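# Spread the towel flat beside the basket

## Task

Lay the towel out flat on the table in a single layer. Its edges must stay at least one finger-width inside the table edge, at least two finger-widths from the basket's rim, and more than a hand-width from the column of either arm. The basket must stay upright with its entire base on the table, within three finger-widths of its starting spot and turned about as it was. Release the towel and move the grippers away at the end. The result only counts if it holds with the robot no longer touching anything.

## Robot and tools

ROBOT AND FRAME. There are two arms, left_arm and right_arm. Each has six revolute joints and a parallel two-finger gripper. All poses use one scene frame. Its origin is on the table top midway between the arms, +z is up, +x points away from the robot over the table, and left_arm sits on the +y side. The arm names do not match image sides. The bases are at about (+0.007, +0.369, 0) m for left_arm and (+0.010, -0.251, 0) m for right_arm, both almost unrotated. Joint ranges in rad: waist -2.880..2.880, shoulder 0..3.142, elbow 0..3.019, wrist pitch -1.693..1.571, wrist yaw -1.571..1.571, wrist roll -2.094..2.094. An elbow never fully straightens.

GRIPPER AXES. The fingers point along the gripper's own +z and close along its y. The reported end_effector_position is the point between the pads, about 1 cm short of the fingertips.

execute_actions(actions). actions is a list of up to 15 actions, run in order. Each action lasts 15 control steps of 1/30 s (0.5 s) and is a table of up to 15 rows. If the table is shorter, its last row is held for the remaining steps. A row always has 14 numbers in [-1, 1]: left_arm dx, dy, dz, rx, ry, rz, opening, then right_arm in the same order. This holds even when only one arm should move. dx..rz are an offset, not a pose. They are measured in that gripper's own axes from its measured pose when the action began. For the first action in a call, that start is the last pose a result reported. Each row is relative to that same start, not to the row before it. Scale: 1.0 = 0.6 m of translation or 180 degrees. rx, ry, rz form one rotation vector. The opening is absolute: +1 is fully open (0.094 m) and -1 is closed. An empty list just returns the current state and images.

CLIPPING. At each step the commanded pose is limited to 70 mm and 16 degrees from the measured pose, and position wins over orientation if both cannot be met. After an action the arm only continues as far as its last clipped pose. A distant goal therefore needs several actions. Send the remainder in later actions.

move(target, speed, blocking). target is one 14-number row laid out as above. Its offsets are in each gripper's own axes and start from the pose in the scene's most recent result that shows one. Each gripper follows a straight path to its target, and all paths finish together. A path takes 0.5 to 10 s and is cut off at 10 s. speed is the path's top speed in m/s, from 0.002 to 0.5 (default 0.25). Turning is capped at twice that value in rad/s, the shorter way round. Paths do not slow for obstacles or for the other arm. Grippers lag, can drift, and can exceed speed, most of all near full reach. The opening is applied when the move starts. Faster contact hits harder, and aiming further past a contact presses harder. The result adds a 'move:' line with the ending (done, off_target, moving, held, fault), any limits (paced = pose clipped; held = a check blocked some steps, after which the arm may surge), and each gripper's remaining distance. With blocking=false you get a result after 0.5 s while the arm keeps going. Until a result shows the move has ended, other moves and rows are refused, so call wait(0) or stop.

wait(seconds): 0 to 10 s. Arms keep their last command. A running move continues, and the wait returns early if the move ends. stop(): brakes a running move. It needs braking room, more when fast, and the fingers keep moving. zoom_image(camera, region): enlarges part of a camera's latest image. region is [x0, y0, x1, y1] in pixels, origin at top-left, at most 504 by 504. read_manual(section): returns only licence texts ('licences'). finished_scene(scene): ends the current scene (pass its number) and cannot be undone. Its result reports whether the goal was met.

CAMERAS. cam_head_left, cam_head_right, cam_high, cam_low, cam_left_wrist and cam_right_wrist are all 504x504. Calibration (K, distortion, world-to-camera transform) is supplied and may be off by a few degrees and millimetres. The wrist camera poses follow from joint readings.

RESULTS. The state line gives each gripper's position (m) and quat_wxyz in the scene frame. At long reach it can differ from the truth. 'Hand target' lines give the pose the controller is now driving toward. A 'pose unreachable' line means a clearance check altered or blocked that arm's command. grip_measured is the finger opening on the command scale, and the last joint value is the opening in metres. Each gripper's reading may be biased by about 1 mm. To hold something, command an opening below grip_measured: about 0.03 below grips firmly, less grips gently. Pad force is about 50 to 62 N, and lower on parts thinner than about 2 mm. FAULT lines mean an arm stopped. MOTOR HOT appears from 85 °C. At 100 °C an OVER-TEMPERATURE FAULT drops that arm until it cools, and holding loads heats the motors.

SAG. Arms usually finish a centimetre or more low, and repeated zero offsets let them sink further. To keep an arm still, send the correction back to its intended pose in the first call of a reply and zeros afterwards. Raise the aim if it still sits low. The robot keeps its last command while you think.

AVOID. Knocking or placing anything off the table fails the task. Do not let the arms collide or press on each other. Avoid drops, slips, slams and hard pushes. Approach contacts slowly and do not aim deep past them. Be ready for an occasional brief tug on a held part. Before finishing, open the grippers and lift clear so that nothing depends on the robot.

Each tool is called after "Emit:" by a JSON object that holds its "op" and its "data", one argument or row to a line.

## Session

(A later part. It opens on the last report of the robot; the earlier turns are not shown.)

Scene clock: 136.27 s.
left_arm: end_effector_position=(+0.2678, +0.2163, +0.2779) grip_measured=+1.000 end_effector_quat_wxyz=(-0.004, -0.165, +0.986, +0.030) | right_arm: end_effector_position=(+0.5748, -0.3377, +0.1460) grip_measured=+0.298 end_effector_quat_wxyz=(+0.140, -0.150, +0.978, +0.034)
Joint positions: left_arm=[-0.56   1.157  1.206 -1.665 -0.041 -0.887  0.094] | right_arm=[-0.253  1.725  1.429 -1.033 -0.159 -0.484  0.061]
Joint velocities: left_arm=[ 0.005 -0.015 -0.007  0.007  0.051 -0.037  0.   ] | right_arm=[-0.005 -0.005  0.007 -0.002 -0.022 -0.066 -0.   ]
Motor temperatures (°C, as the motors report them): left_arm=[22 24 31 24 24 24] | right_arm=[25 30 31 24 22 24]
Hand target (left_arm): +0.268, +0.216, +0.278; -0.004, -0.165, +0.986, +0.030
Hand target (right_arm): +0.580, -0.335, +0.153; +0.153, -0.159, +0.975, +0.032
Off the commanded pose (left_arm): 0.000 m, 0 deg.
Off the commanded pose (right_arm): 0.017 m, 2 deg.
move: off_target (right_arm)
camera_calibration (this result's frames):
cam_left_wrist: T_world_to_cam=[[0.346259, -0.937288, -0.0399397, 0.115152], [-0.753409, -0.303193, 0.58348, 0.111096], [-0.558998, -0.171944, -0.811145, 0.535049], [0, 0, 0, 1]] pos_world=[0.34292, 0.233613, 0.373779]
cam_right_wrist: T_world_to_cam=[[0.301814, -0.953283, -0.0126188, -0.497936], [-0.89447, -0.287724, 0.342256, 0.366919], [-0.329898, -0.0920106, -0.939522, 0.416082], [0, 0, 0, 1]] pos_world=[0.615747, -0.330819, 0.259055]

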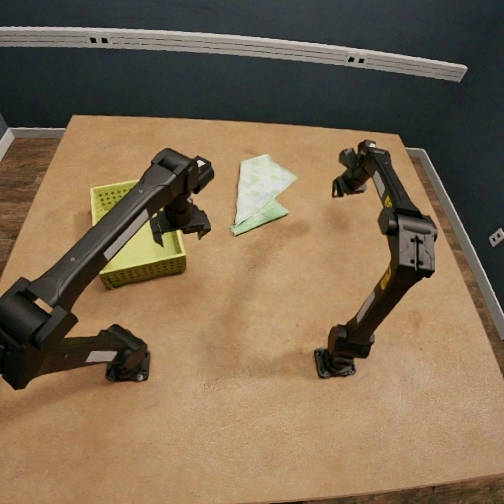

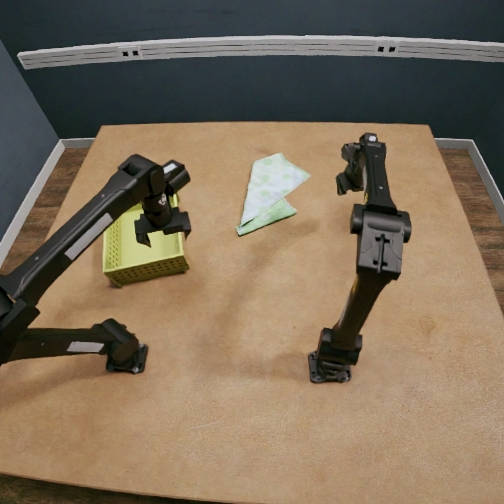

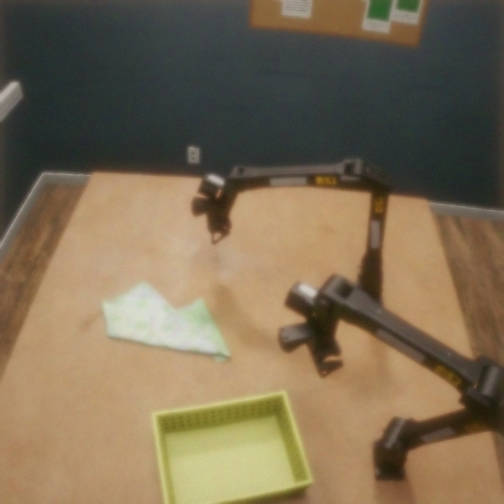

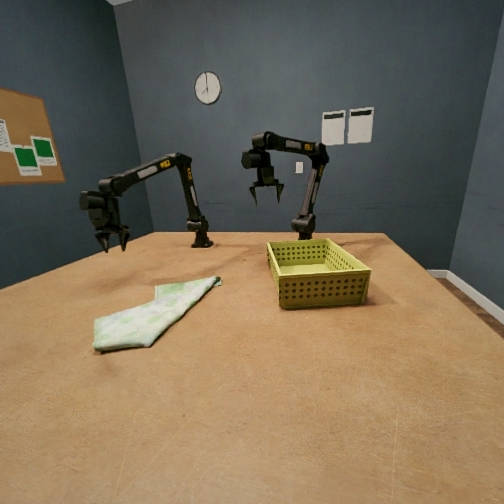

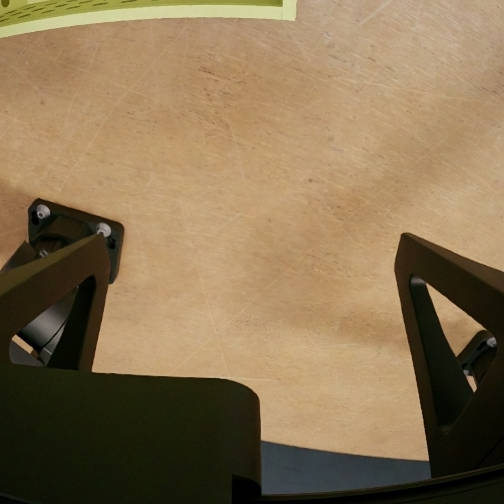

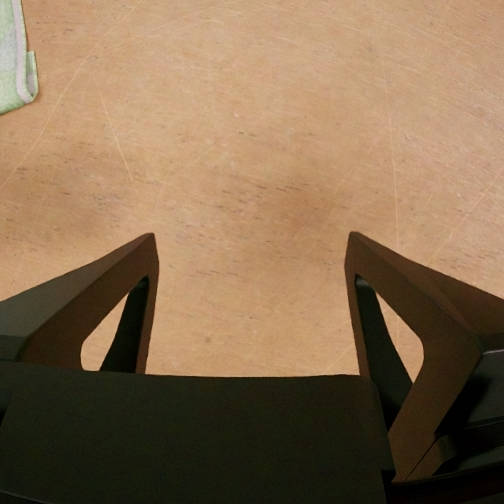

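Emit:
{"op": "move", "data": {
  "target": [0,0,0,0,0,0,1,-0.145,0.32,0.14,0.02,0.093,0,0.3],
  "speed": 0.15
}}

Scene clock: 157.20 s.
left_arm: end_effector_position=(+0.2678, +0.2163, +0.2779) grip_measured=+1.000 end_effector_quat_wxyz=(-0.004, -0.165, +0.986, +0.030) | right_arm: end_effector_position=(+0.6050, -0.1227, +0.0846) grip_measured=+0.298 end_effector_quat_wxyz=(-0.013, -0.159, +0.987, -0.024)
Joint positions: left_arm=[-0.56   1.157  1.206 -1.665 -0.041 -0.887  0.094] | right_arm=[ 0.172  2.029  1.737 -1.309  0.046 -0.092  0.061]
Joint velocities: left_arm=[-0.005 -0.005 -0.017 -0.022  0.081  0.051  0.   ] | right_arm=[-0.024 -0.005  0.002 -0.012  0.022 -0.007 -0.   ]
Motor temperatures (°C, as the motors report them): left_arm=[22 24 31 24 24 24] | right_arm=[25 30 30 24 22 24]
Hand target (left_arm): +0.268, +0.216, +0.278; -0.004, -0.165, +0.986, +0.030
Hand target (right_arm): +0.620, -0.124, +0.098; +0.001, -0.151, +0.988, -0.025
Off the commanded pose (left_arm): 0.000 m, 0 deg.
Off the commanded pose (right_arm): 0.017 m, 2 deg.
move: off_target (right_arm)
camera_calibration (this result's frames):
cam_left_wrist: T_world_to_cam=[[0.346259, -0.937288, -0.0399397, 0.115152], [-0.753409, -0.303193, 0.58348, 0.111096], [-0.558998, -0.171944, -0.811145, 0.535049], [0, 0, 0, 1]] pos_world=[0.34292, 0.233613, 0.373779]
cam_right_wrist: T_world_to_cam=[[0.31548, -0.947359, 0.0546141, -0.316149], [-0.753937, -0.215287, 0.62067, 0.377102], [-0.57624, -0.236984, -0.782168, 0.506016], [0, 0, 0, 1]] pos_world=[0.675636, -0.0984042, 0.178999]

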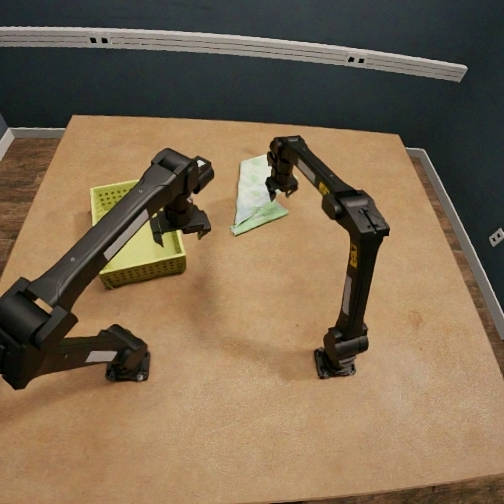

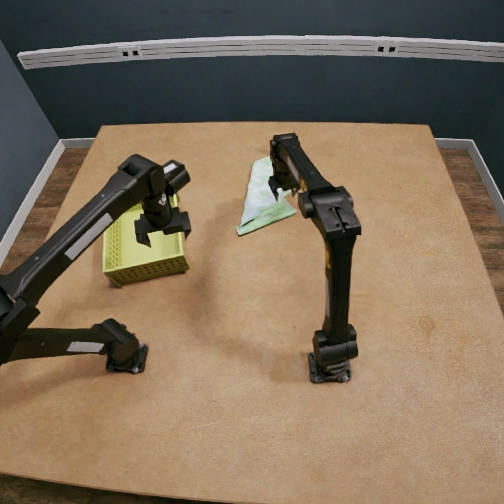

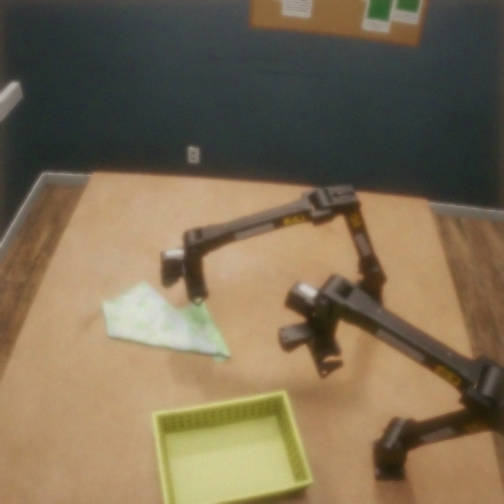

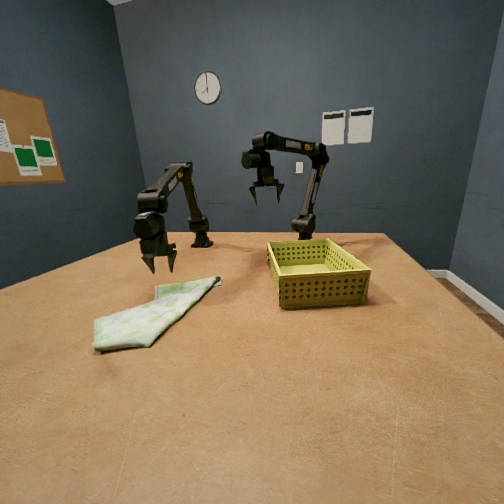

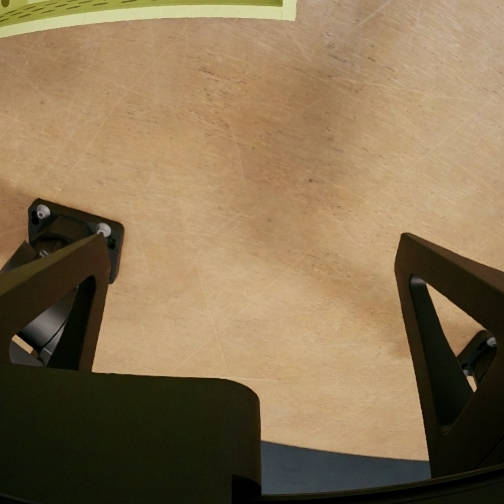

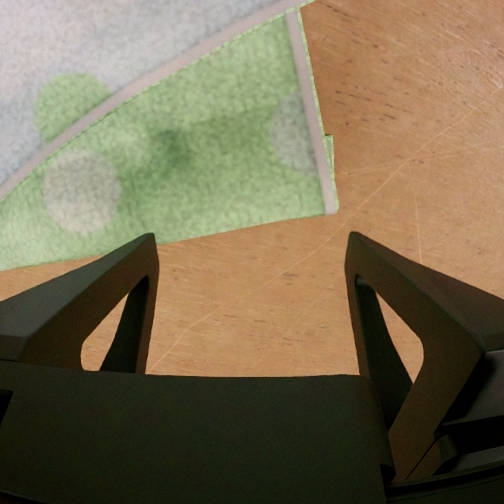

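Emit:
{"op": "execute_actions", "data": {
  "actions": [
    [[0,0,0,0,0,0,1,0.025,-0.048,0.08,0,0,0,0.3]],
    [[0,0,0,0,0,0,1,0,0,0.05,0,0,0,0.3]],
    [[0,0,0,0,0,0,1,0,0,0.02,0,0,0,0.3]],
    [[0,0,0,0,0,0,1,0,0,0.01,0,0,0,-1]],
    [[0,0,0,0,0,0,1,0,0,0.01,0,0,0,-1]]
  ]
}}

Emit:
{"op": "move", "data": {
  "target": [0,0,0,0,0,0,1,0.36,-0.32,-0.06,0,0,0,-1],
  "speed": 0.1
}}

Scene clock: 168.30 s.
left_arm: end_effector_position=(+0.2678, +0.2163, +0.2779) grip_measured=+1.000 end_effector_quat_wxyz=(-0.004, -0.165, +0.986, +0.030) | right_arm: end_effector_position=(+0.5897, -0.1618, +0.0157) grip_measured=-0.953 end_effector_quat_wxyz=(-0.023, -0.150, +0.988, -0.022)
Joint positions: left_arm=[-0.56   1.157  1.206 -1.665 -0.041 -0.887  0.094] | right_arm=[ 0.112  2.053  1.582 -1.146  0.043 -0.134  0.002]
Joint velocities: left_arm=[-0.005 -0.005 -0.012 -0.017  0.007  0.022  0.   ] | right_arm=[-0.005  0.005 -0.007  0.002  0.007  0.037 -0.001]
Motor temperatures (°C, as the motors report them): left_arm=[22 24 31 24 24 24] | right_arm=[25 30 31 24 22 24]
Hand target (left_arm): +0.268, +0.216, +0.278; -0.004, -0.165, +0.986, +0.030
Hand target (right_arm): +0.590, -0.162, +0.010; -0.023, -0.150, +0.988, -0.022
Off the commanded pose (left_arm): 0.000 m, 0 deg.
Off the commanded pose (right_arm): 0.006 m, 0 deg.
camera_calibration (this result's frames):
cam_left_wrist: T_world_to_cam=[[0.346259, -0.937288, -0.0399397, 0.115152], [-0.753409, -0.303193, 0.58348, 0.111096], [-0.558998, -0.171944, -0.811145, 0.535049], [0, 0, 0, 1]] pos_world=[0.34292, 0.233613, 0.373779]
cam_right_wrist: T_world_to_cam=[[0.299226, -0.952958, 0.0483196, -0.335804], [-0.746193, -0.20214, 0.634299, 0.397247], [-0.594693, -0.225855, -0.771576, 0.44663], [0, 0, 0, 1]] pos_world=[0.662512, -0.138834, 0.108862]

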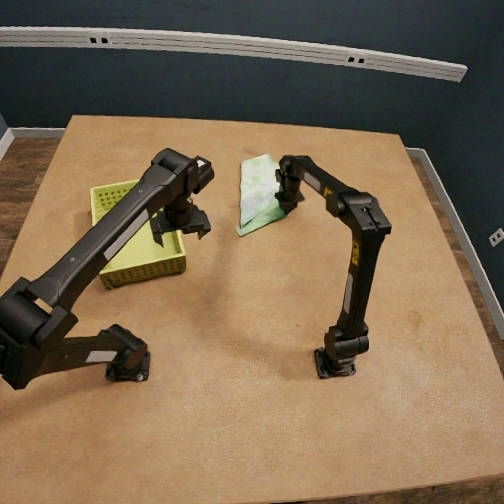

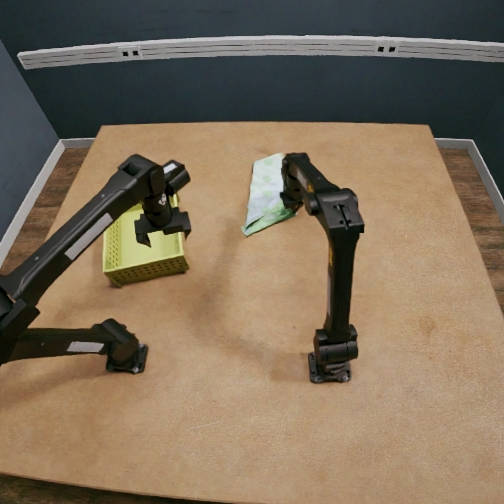

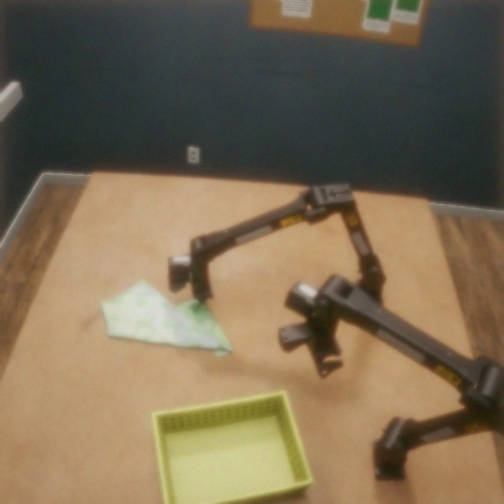

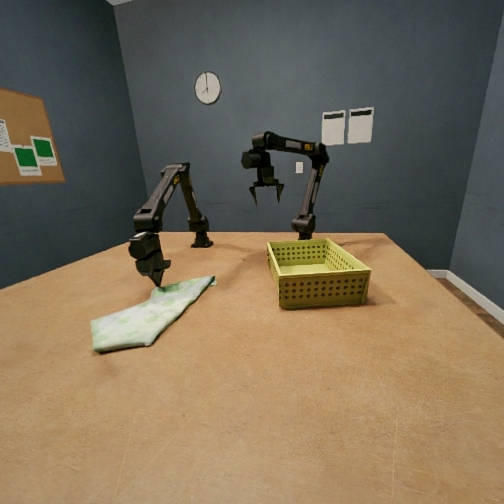

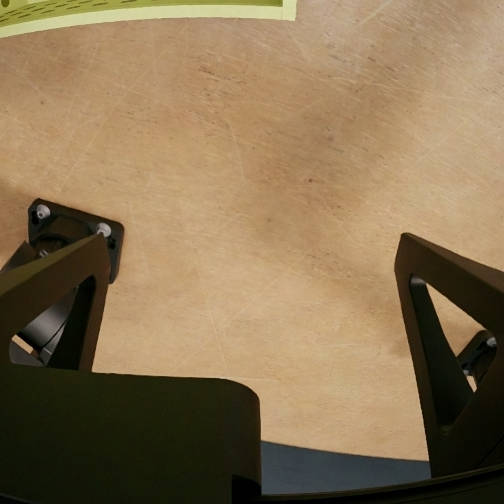

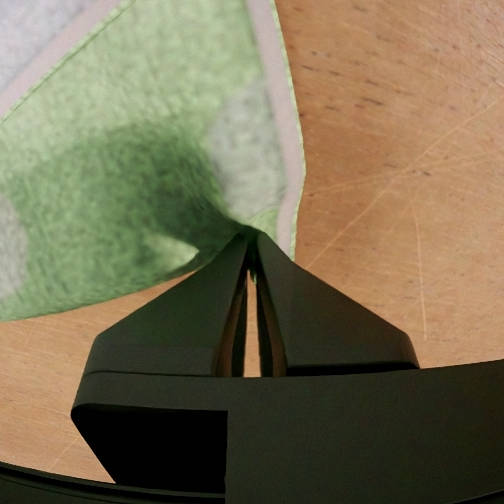

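Scene clock: 171.57 s.
left_arm: end_effector_position=(+0.2678, +0.2163, +0.2779) grip_measured=+1.000 end_effector_quat_wxyz=(-0.004, -0.165, +0.986, +0.030) | right_arm: end_effector_position=(+0.4360, -0.4016, +0.0539) grip_measured=-0.953 end_effector_quat_wxyz=(-0.035, -0.144, +0.989, -0.006)
Joint positions: left_arm=[-0.56   1.157  1.206 -1.665 -0.041 -0.887  0.094] | right_arm=[-0.376  1.703  1.159 -1.084  0.043 -0.61   0.002]
Joint velocities: left_arm=[ 0.005 -0.005 -0.007  0.012  0.007  0.022  0.   ] | right_arm=[-0.015 -0.015 -0.002  0.002 -0.037 -0.081 -0.001]
Motor temperatures (°C, as the motors report them): left_arm=[22 24 31 24 24 24] | right_arm=[25 30 30 24 22 24]
Hand target (left_arm): +0.268, +0.216, +0.278; -0.004, -0.165, +0.986, +0.030
Hand target (right_arm): +0.440, -0.403, +0.063; -0.023, -0.150, +0.988, -0.014
Off the commanded pose (left_arm): 0.000 m, 0 deg.
Off the commanded pose (right_arm): 0.018 m, 2 deg.
move: off_target (right_arm)
camera_calibration (this result's frames):
cam_left_wrist: T_world_to_cam=[[0.346259, -0.937288, -0.0399397, 0.115152], [-0.753409, -0.303193, 0.58348, 0.111096], [-0.558998, -0.171944, -0.811145, 0.535049], [0, 0, 0, 1]] pos_world=[0.34292, 0.233613, 0.373779]
cam_right_wrist: T_world_to_cam=[[0.287897, -0.95756, 0.0139394, -0.51519], [-0.729732, -0.209927, 0.650709, 0.198684], [-0.620166, -0.197509, -0.759199, 0.352259], [0, 0, 0, 1]] pos_world=[0.511767, -0.382042, 0.145331]

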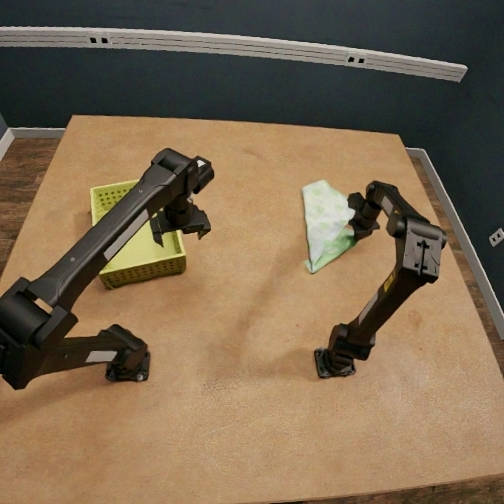

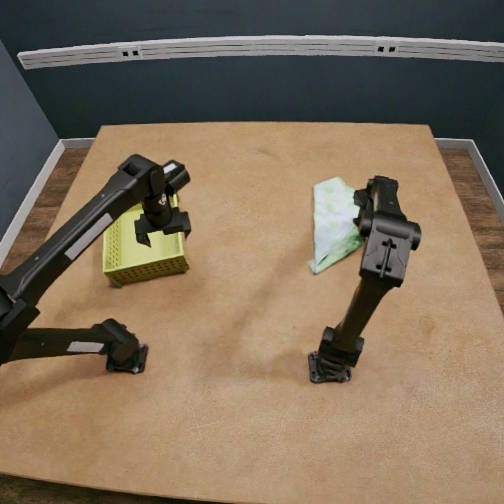

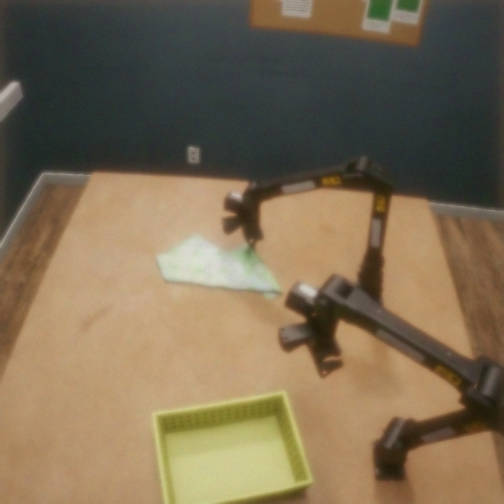

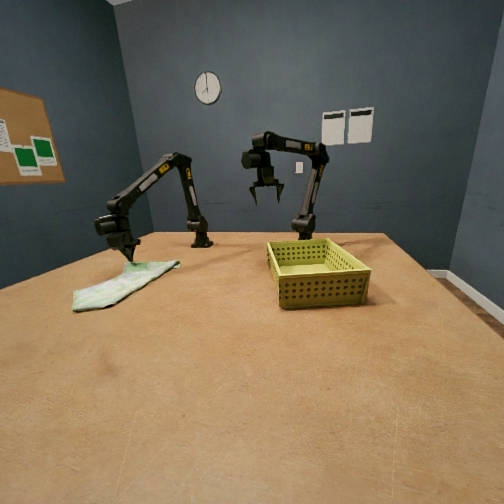

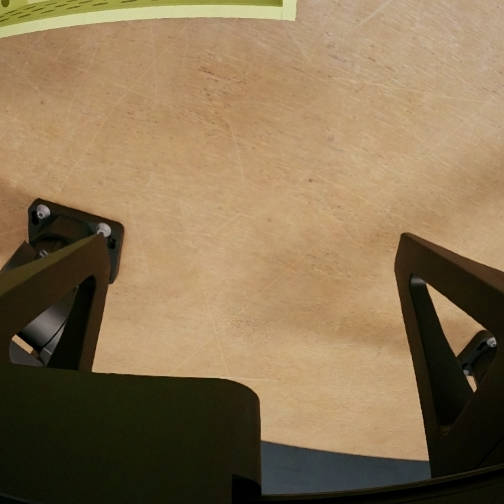

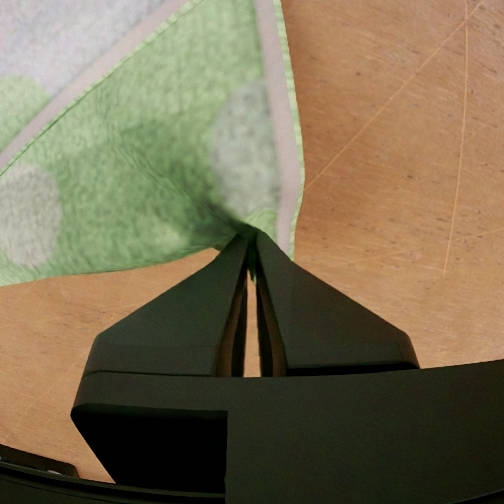

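Emit:
{"op": "execute_actions", "data": {
  "actions": [
    [[0,0,0,0,0,0,1,0,0,0.05,0,0,0,0.3]],
    [[0,0,0,0,0,0,1,0,0,-0.1,0,0,0,0.3]]
  ]
}}

Emit:
{"op": "move", "data": {
  "target": [0,0,0,0,0,0,1,-0.33,-0.15,-0.03,0,0,0,0.3],
  "speed": 0.15
}}

Scene clock: 176.53 s.
left_arm: end_effector_position=(+0.2678, +0.2163, +0.2779) grip_measured=+1.000 end_effector_quat_wxyz=(-0.004, -0.165, +0.986, +0.030) | right_arm: end_effector_position=(+0.4213, -0.3967, +0.0719) grip_measured=+0.298 end_effector_quat_wxyz=(-0.053, -0.147, +0.988, +0.003)
Joint positions: left_arm=[-0.56   1.157  1.206 -1.665 -0.041 -0.887  0.094] | right_arm=[-0.376  1.666  1.162 -1.164  0.043 -0.614  0.061]
Joint velocities: left_arm=[-0.015  0.015 -0.012  0.002 -0.051 -0.022  0.   ] | right_arm=[-0.005 -0.005 -0.007 -0.002 -0.007  0.051  0.   ]
Motor temperatures (°C, as the motors report them): left_arm=[22 24 31 24 24 24] | right_arm=[25 30 30 24 22 24]
Hand target (left_arm): +0.268, +0.216, +0.278; -0.004, -0.165, +0.986, +0.030
Hand target (right_arm): +0.433, -0.398, +0.083; -0.043, -0.146, +0.988, -0.002
Off the commanded pose (left_arm): 0.000 m, 0 deg.
Off the commanded pose (right_arm): 0.018 m, 1 deg.
camera_calibration (this result's frames):
cam_left_wrist: T_world_to_cam=[[0.346259, -0.937288, -0.0399397, 0.115152], [-0.753409, -0.303193, 0.58348, 0.111096], [-0.558998, -0.171944, -0.811145, 0.535049], [0, 0, 0, 1]] pos_world=[0.34292, 0.233613, 0.373779]
cam_right_wrist: T_world_to_cam=[[0.291625, -0.95649, -0.00908442, -0.506031], [-0.704164, -0.221102, 0.674735, 0.160328], [-0.647386, -0.190373, -0.738004, 0.370605], [0, 0, 0, 1]] pos_world=[0.500393, -0.378011, 0.160731]

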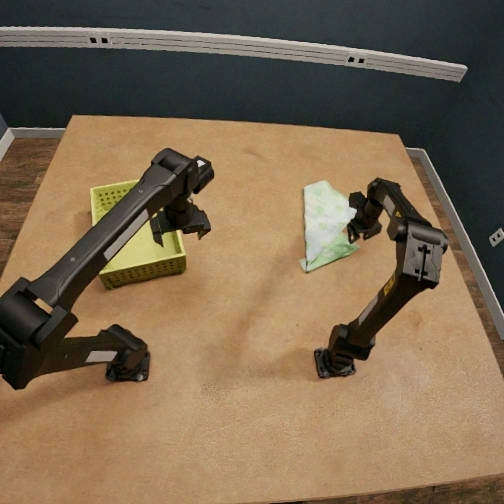

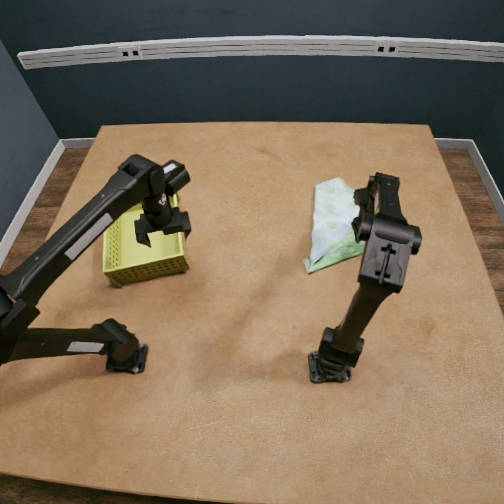

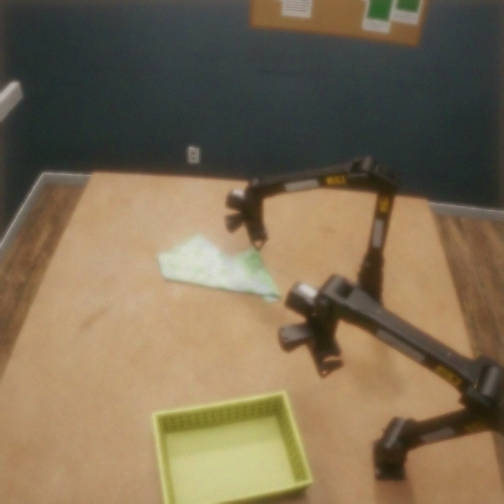

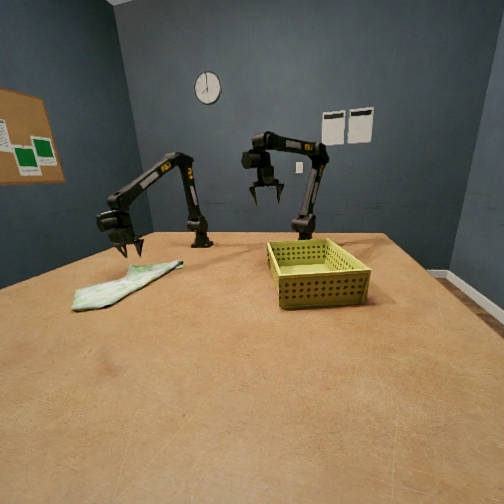

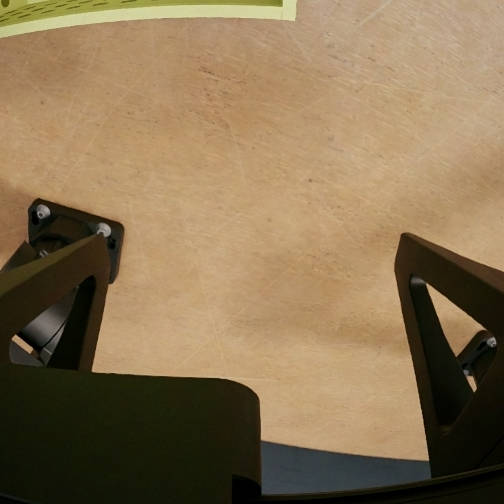

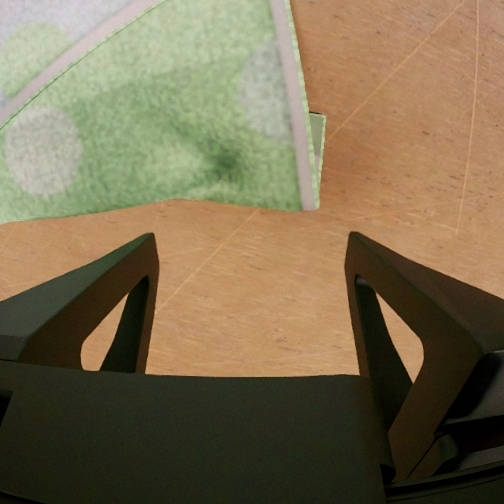

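Scene clock: 178.43 s.
left_arm: end_effector_position=(+0.2678, +0.2163, +0.2779) grip_measured=+1.000 end_effector_quat_wxyz=(-0.004, -0.165, +0.986, +0.030) | right_arm: end_effector_position=(+0.6245, -0.4276, +0.0620) grip_measured=+0.298 end_effector_quat_wxyz=(-0.065, -0.148, +0.987, +0.005)
Joint positions: left_arm=[-0.56   1.157  1.206 -1.665 -0.041 -0.887  0.094] | right_arm=[-0.322  2.197  1.955 -1.453  0.043 -0.563  0.061]
Joint velocities: left_arm=[-0.005 -0.005  0.002 -0.012 -0.037 -0.037  0.   ] | right_arm=[ 0.005  0.005  0.012 -0.007 -0.022 -0.007  0.   ]
Motor temperatures (°C, as the motors report them): left_arm=[22 24 31 24 24 24] | right_arm=[25 30 30 24 22 24]
Hand target (left_arm): +0.268, +0.216, +0.278; -0.004, -0.165, +0.986, +0.030
Hand target (right_arm): +0.638, -0.427, +0.073; -0.053, -0.146, +0.988, +0.002
Off the commanded pose (left_arm): 0.000 m, 0 deg.
Off the commanded pose (right_arm): 0.014 m, 1 deg.
move: off_target (right_arm)
camera_calibration (this result's frames):
cam_left_wrist: T_world_to_cam=[[0.346259, -0.937288, -0.0399397, 0.115152], [-0.753409, -0.303193, 0.58348, 0.111096], [-0.558998, -0.171944, -0.811145, 0.535049], [0, 0, 0, 1]] pos_world=[0.34292, 0.233613, 0.373779]
cam_right_wrist: T_world_to_cam=[[0.294898, -0.955354, -0.0182895, -0.595971], [-0.685924, -0.224979, 0.69202, 0.289147], [-0.665239, -0.19153, -0.721646, 0.498608], [0, 0, 0, 1]] pos_world=[0.705778, -0.408812, 0.148823]

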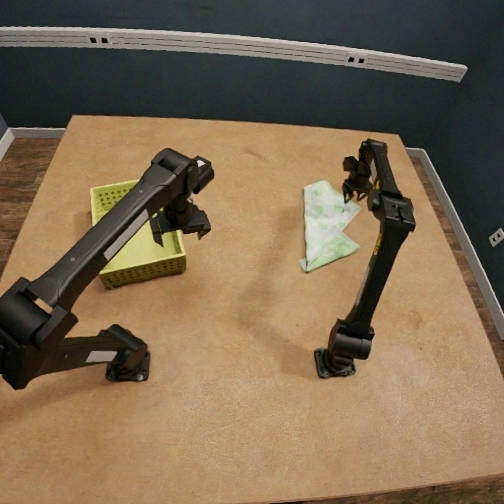

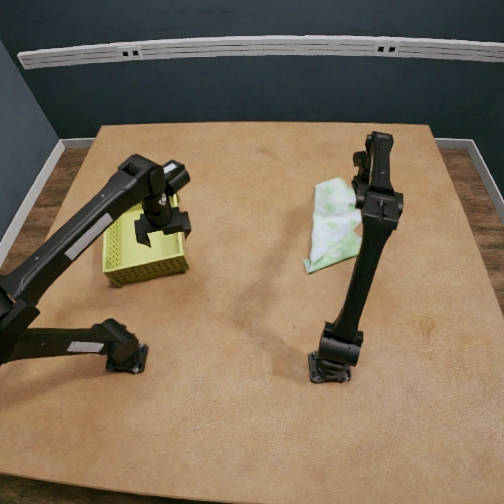

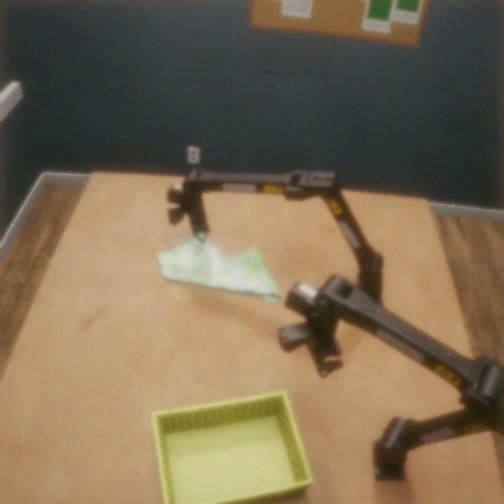

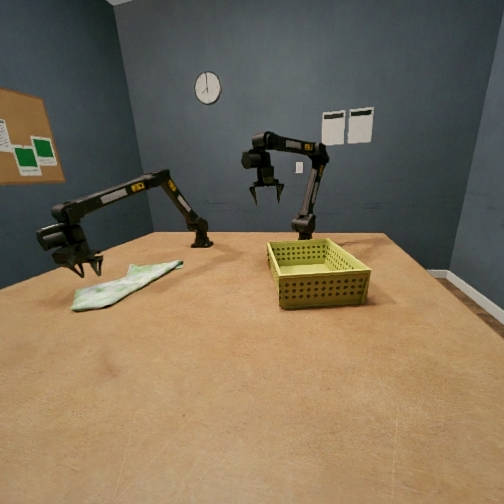

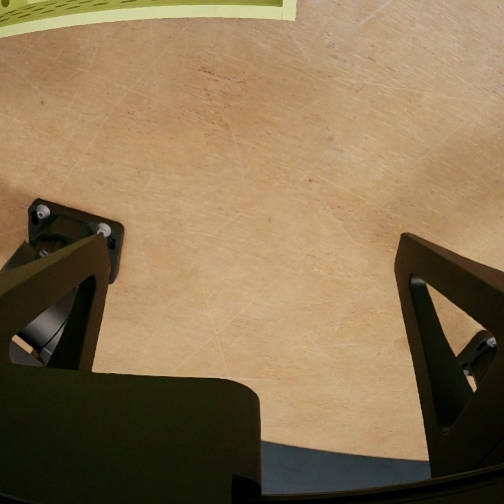

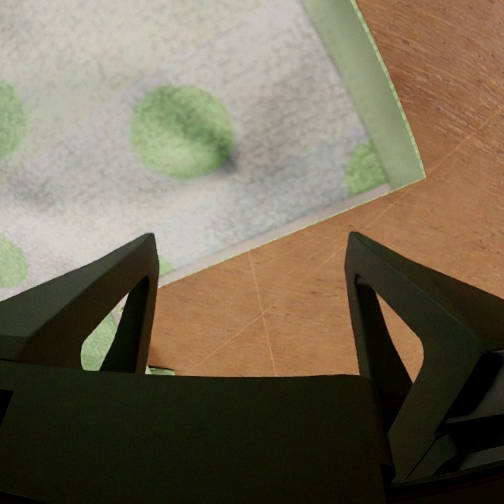

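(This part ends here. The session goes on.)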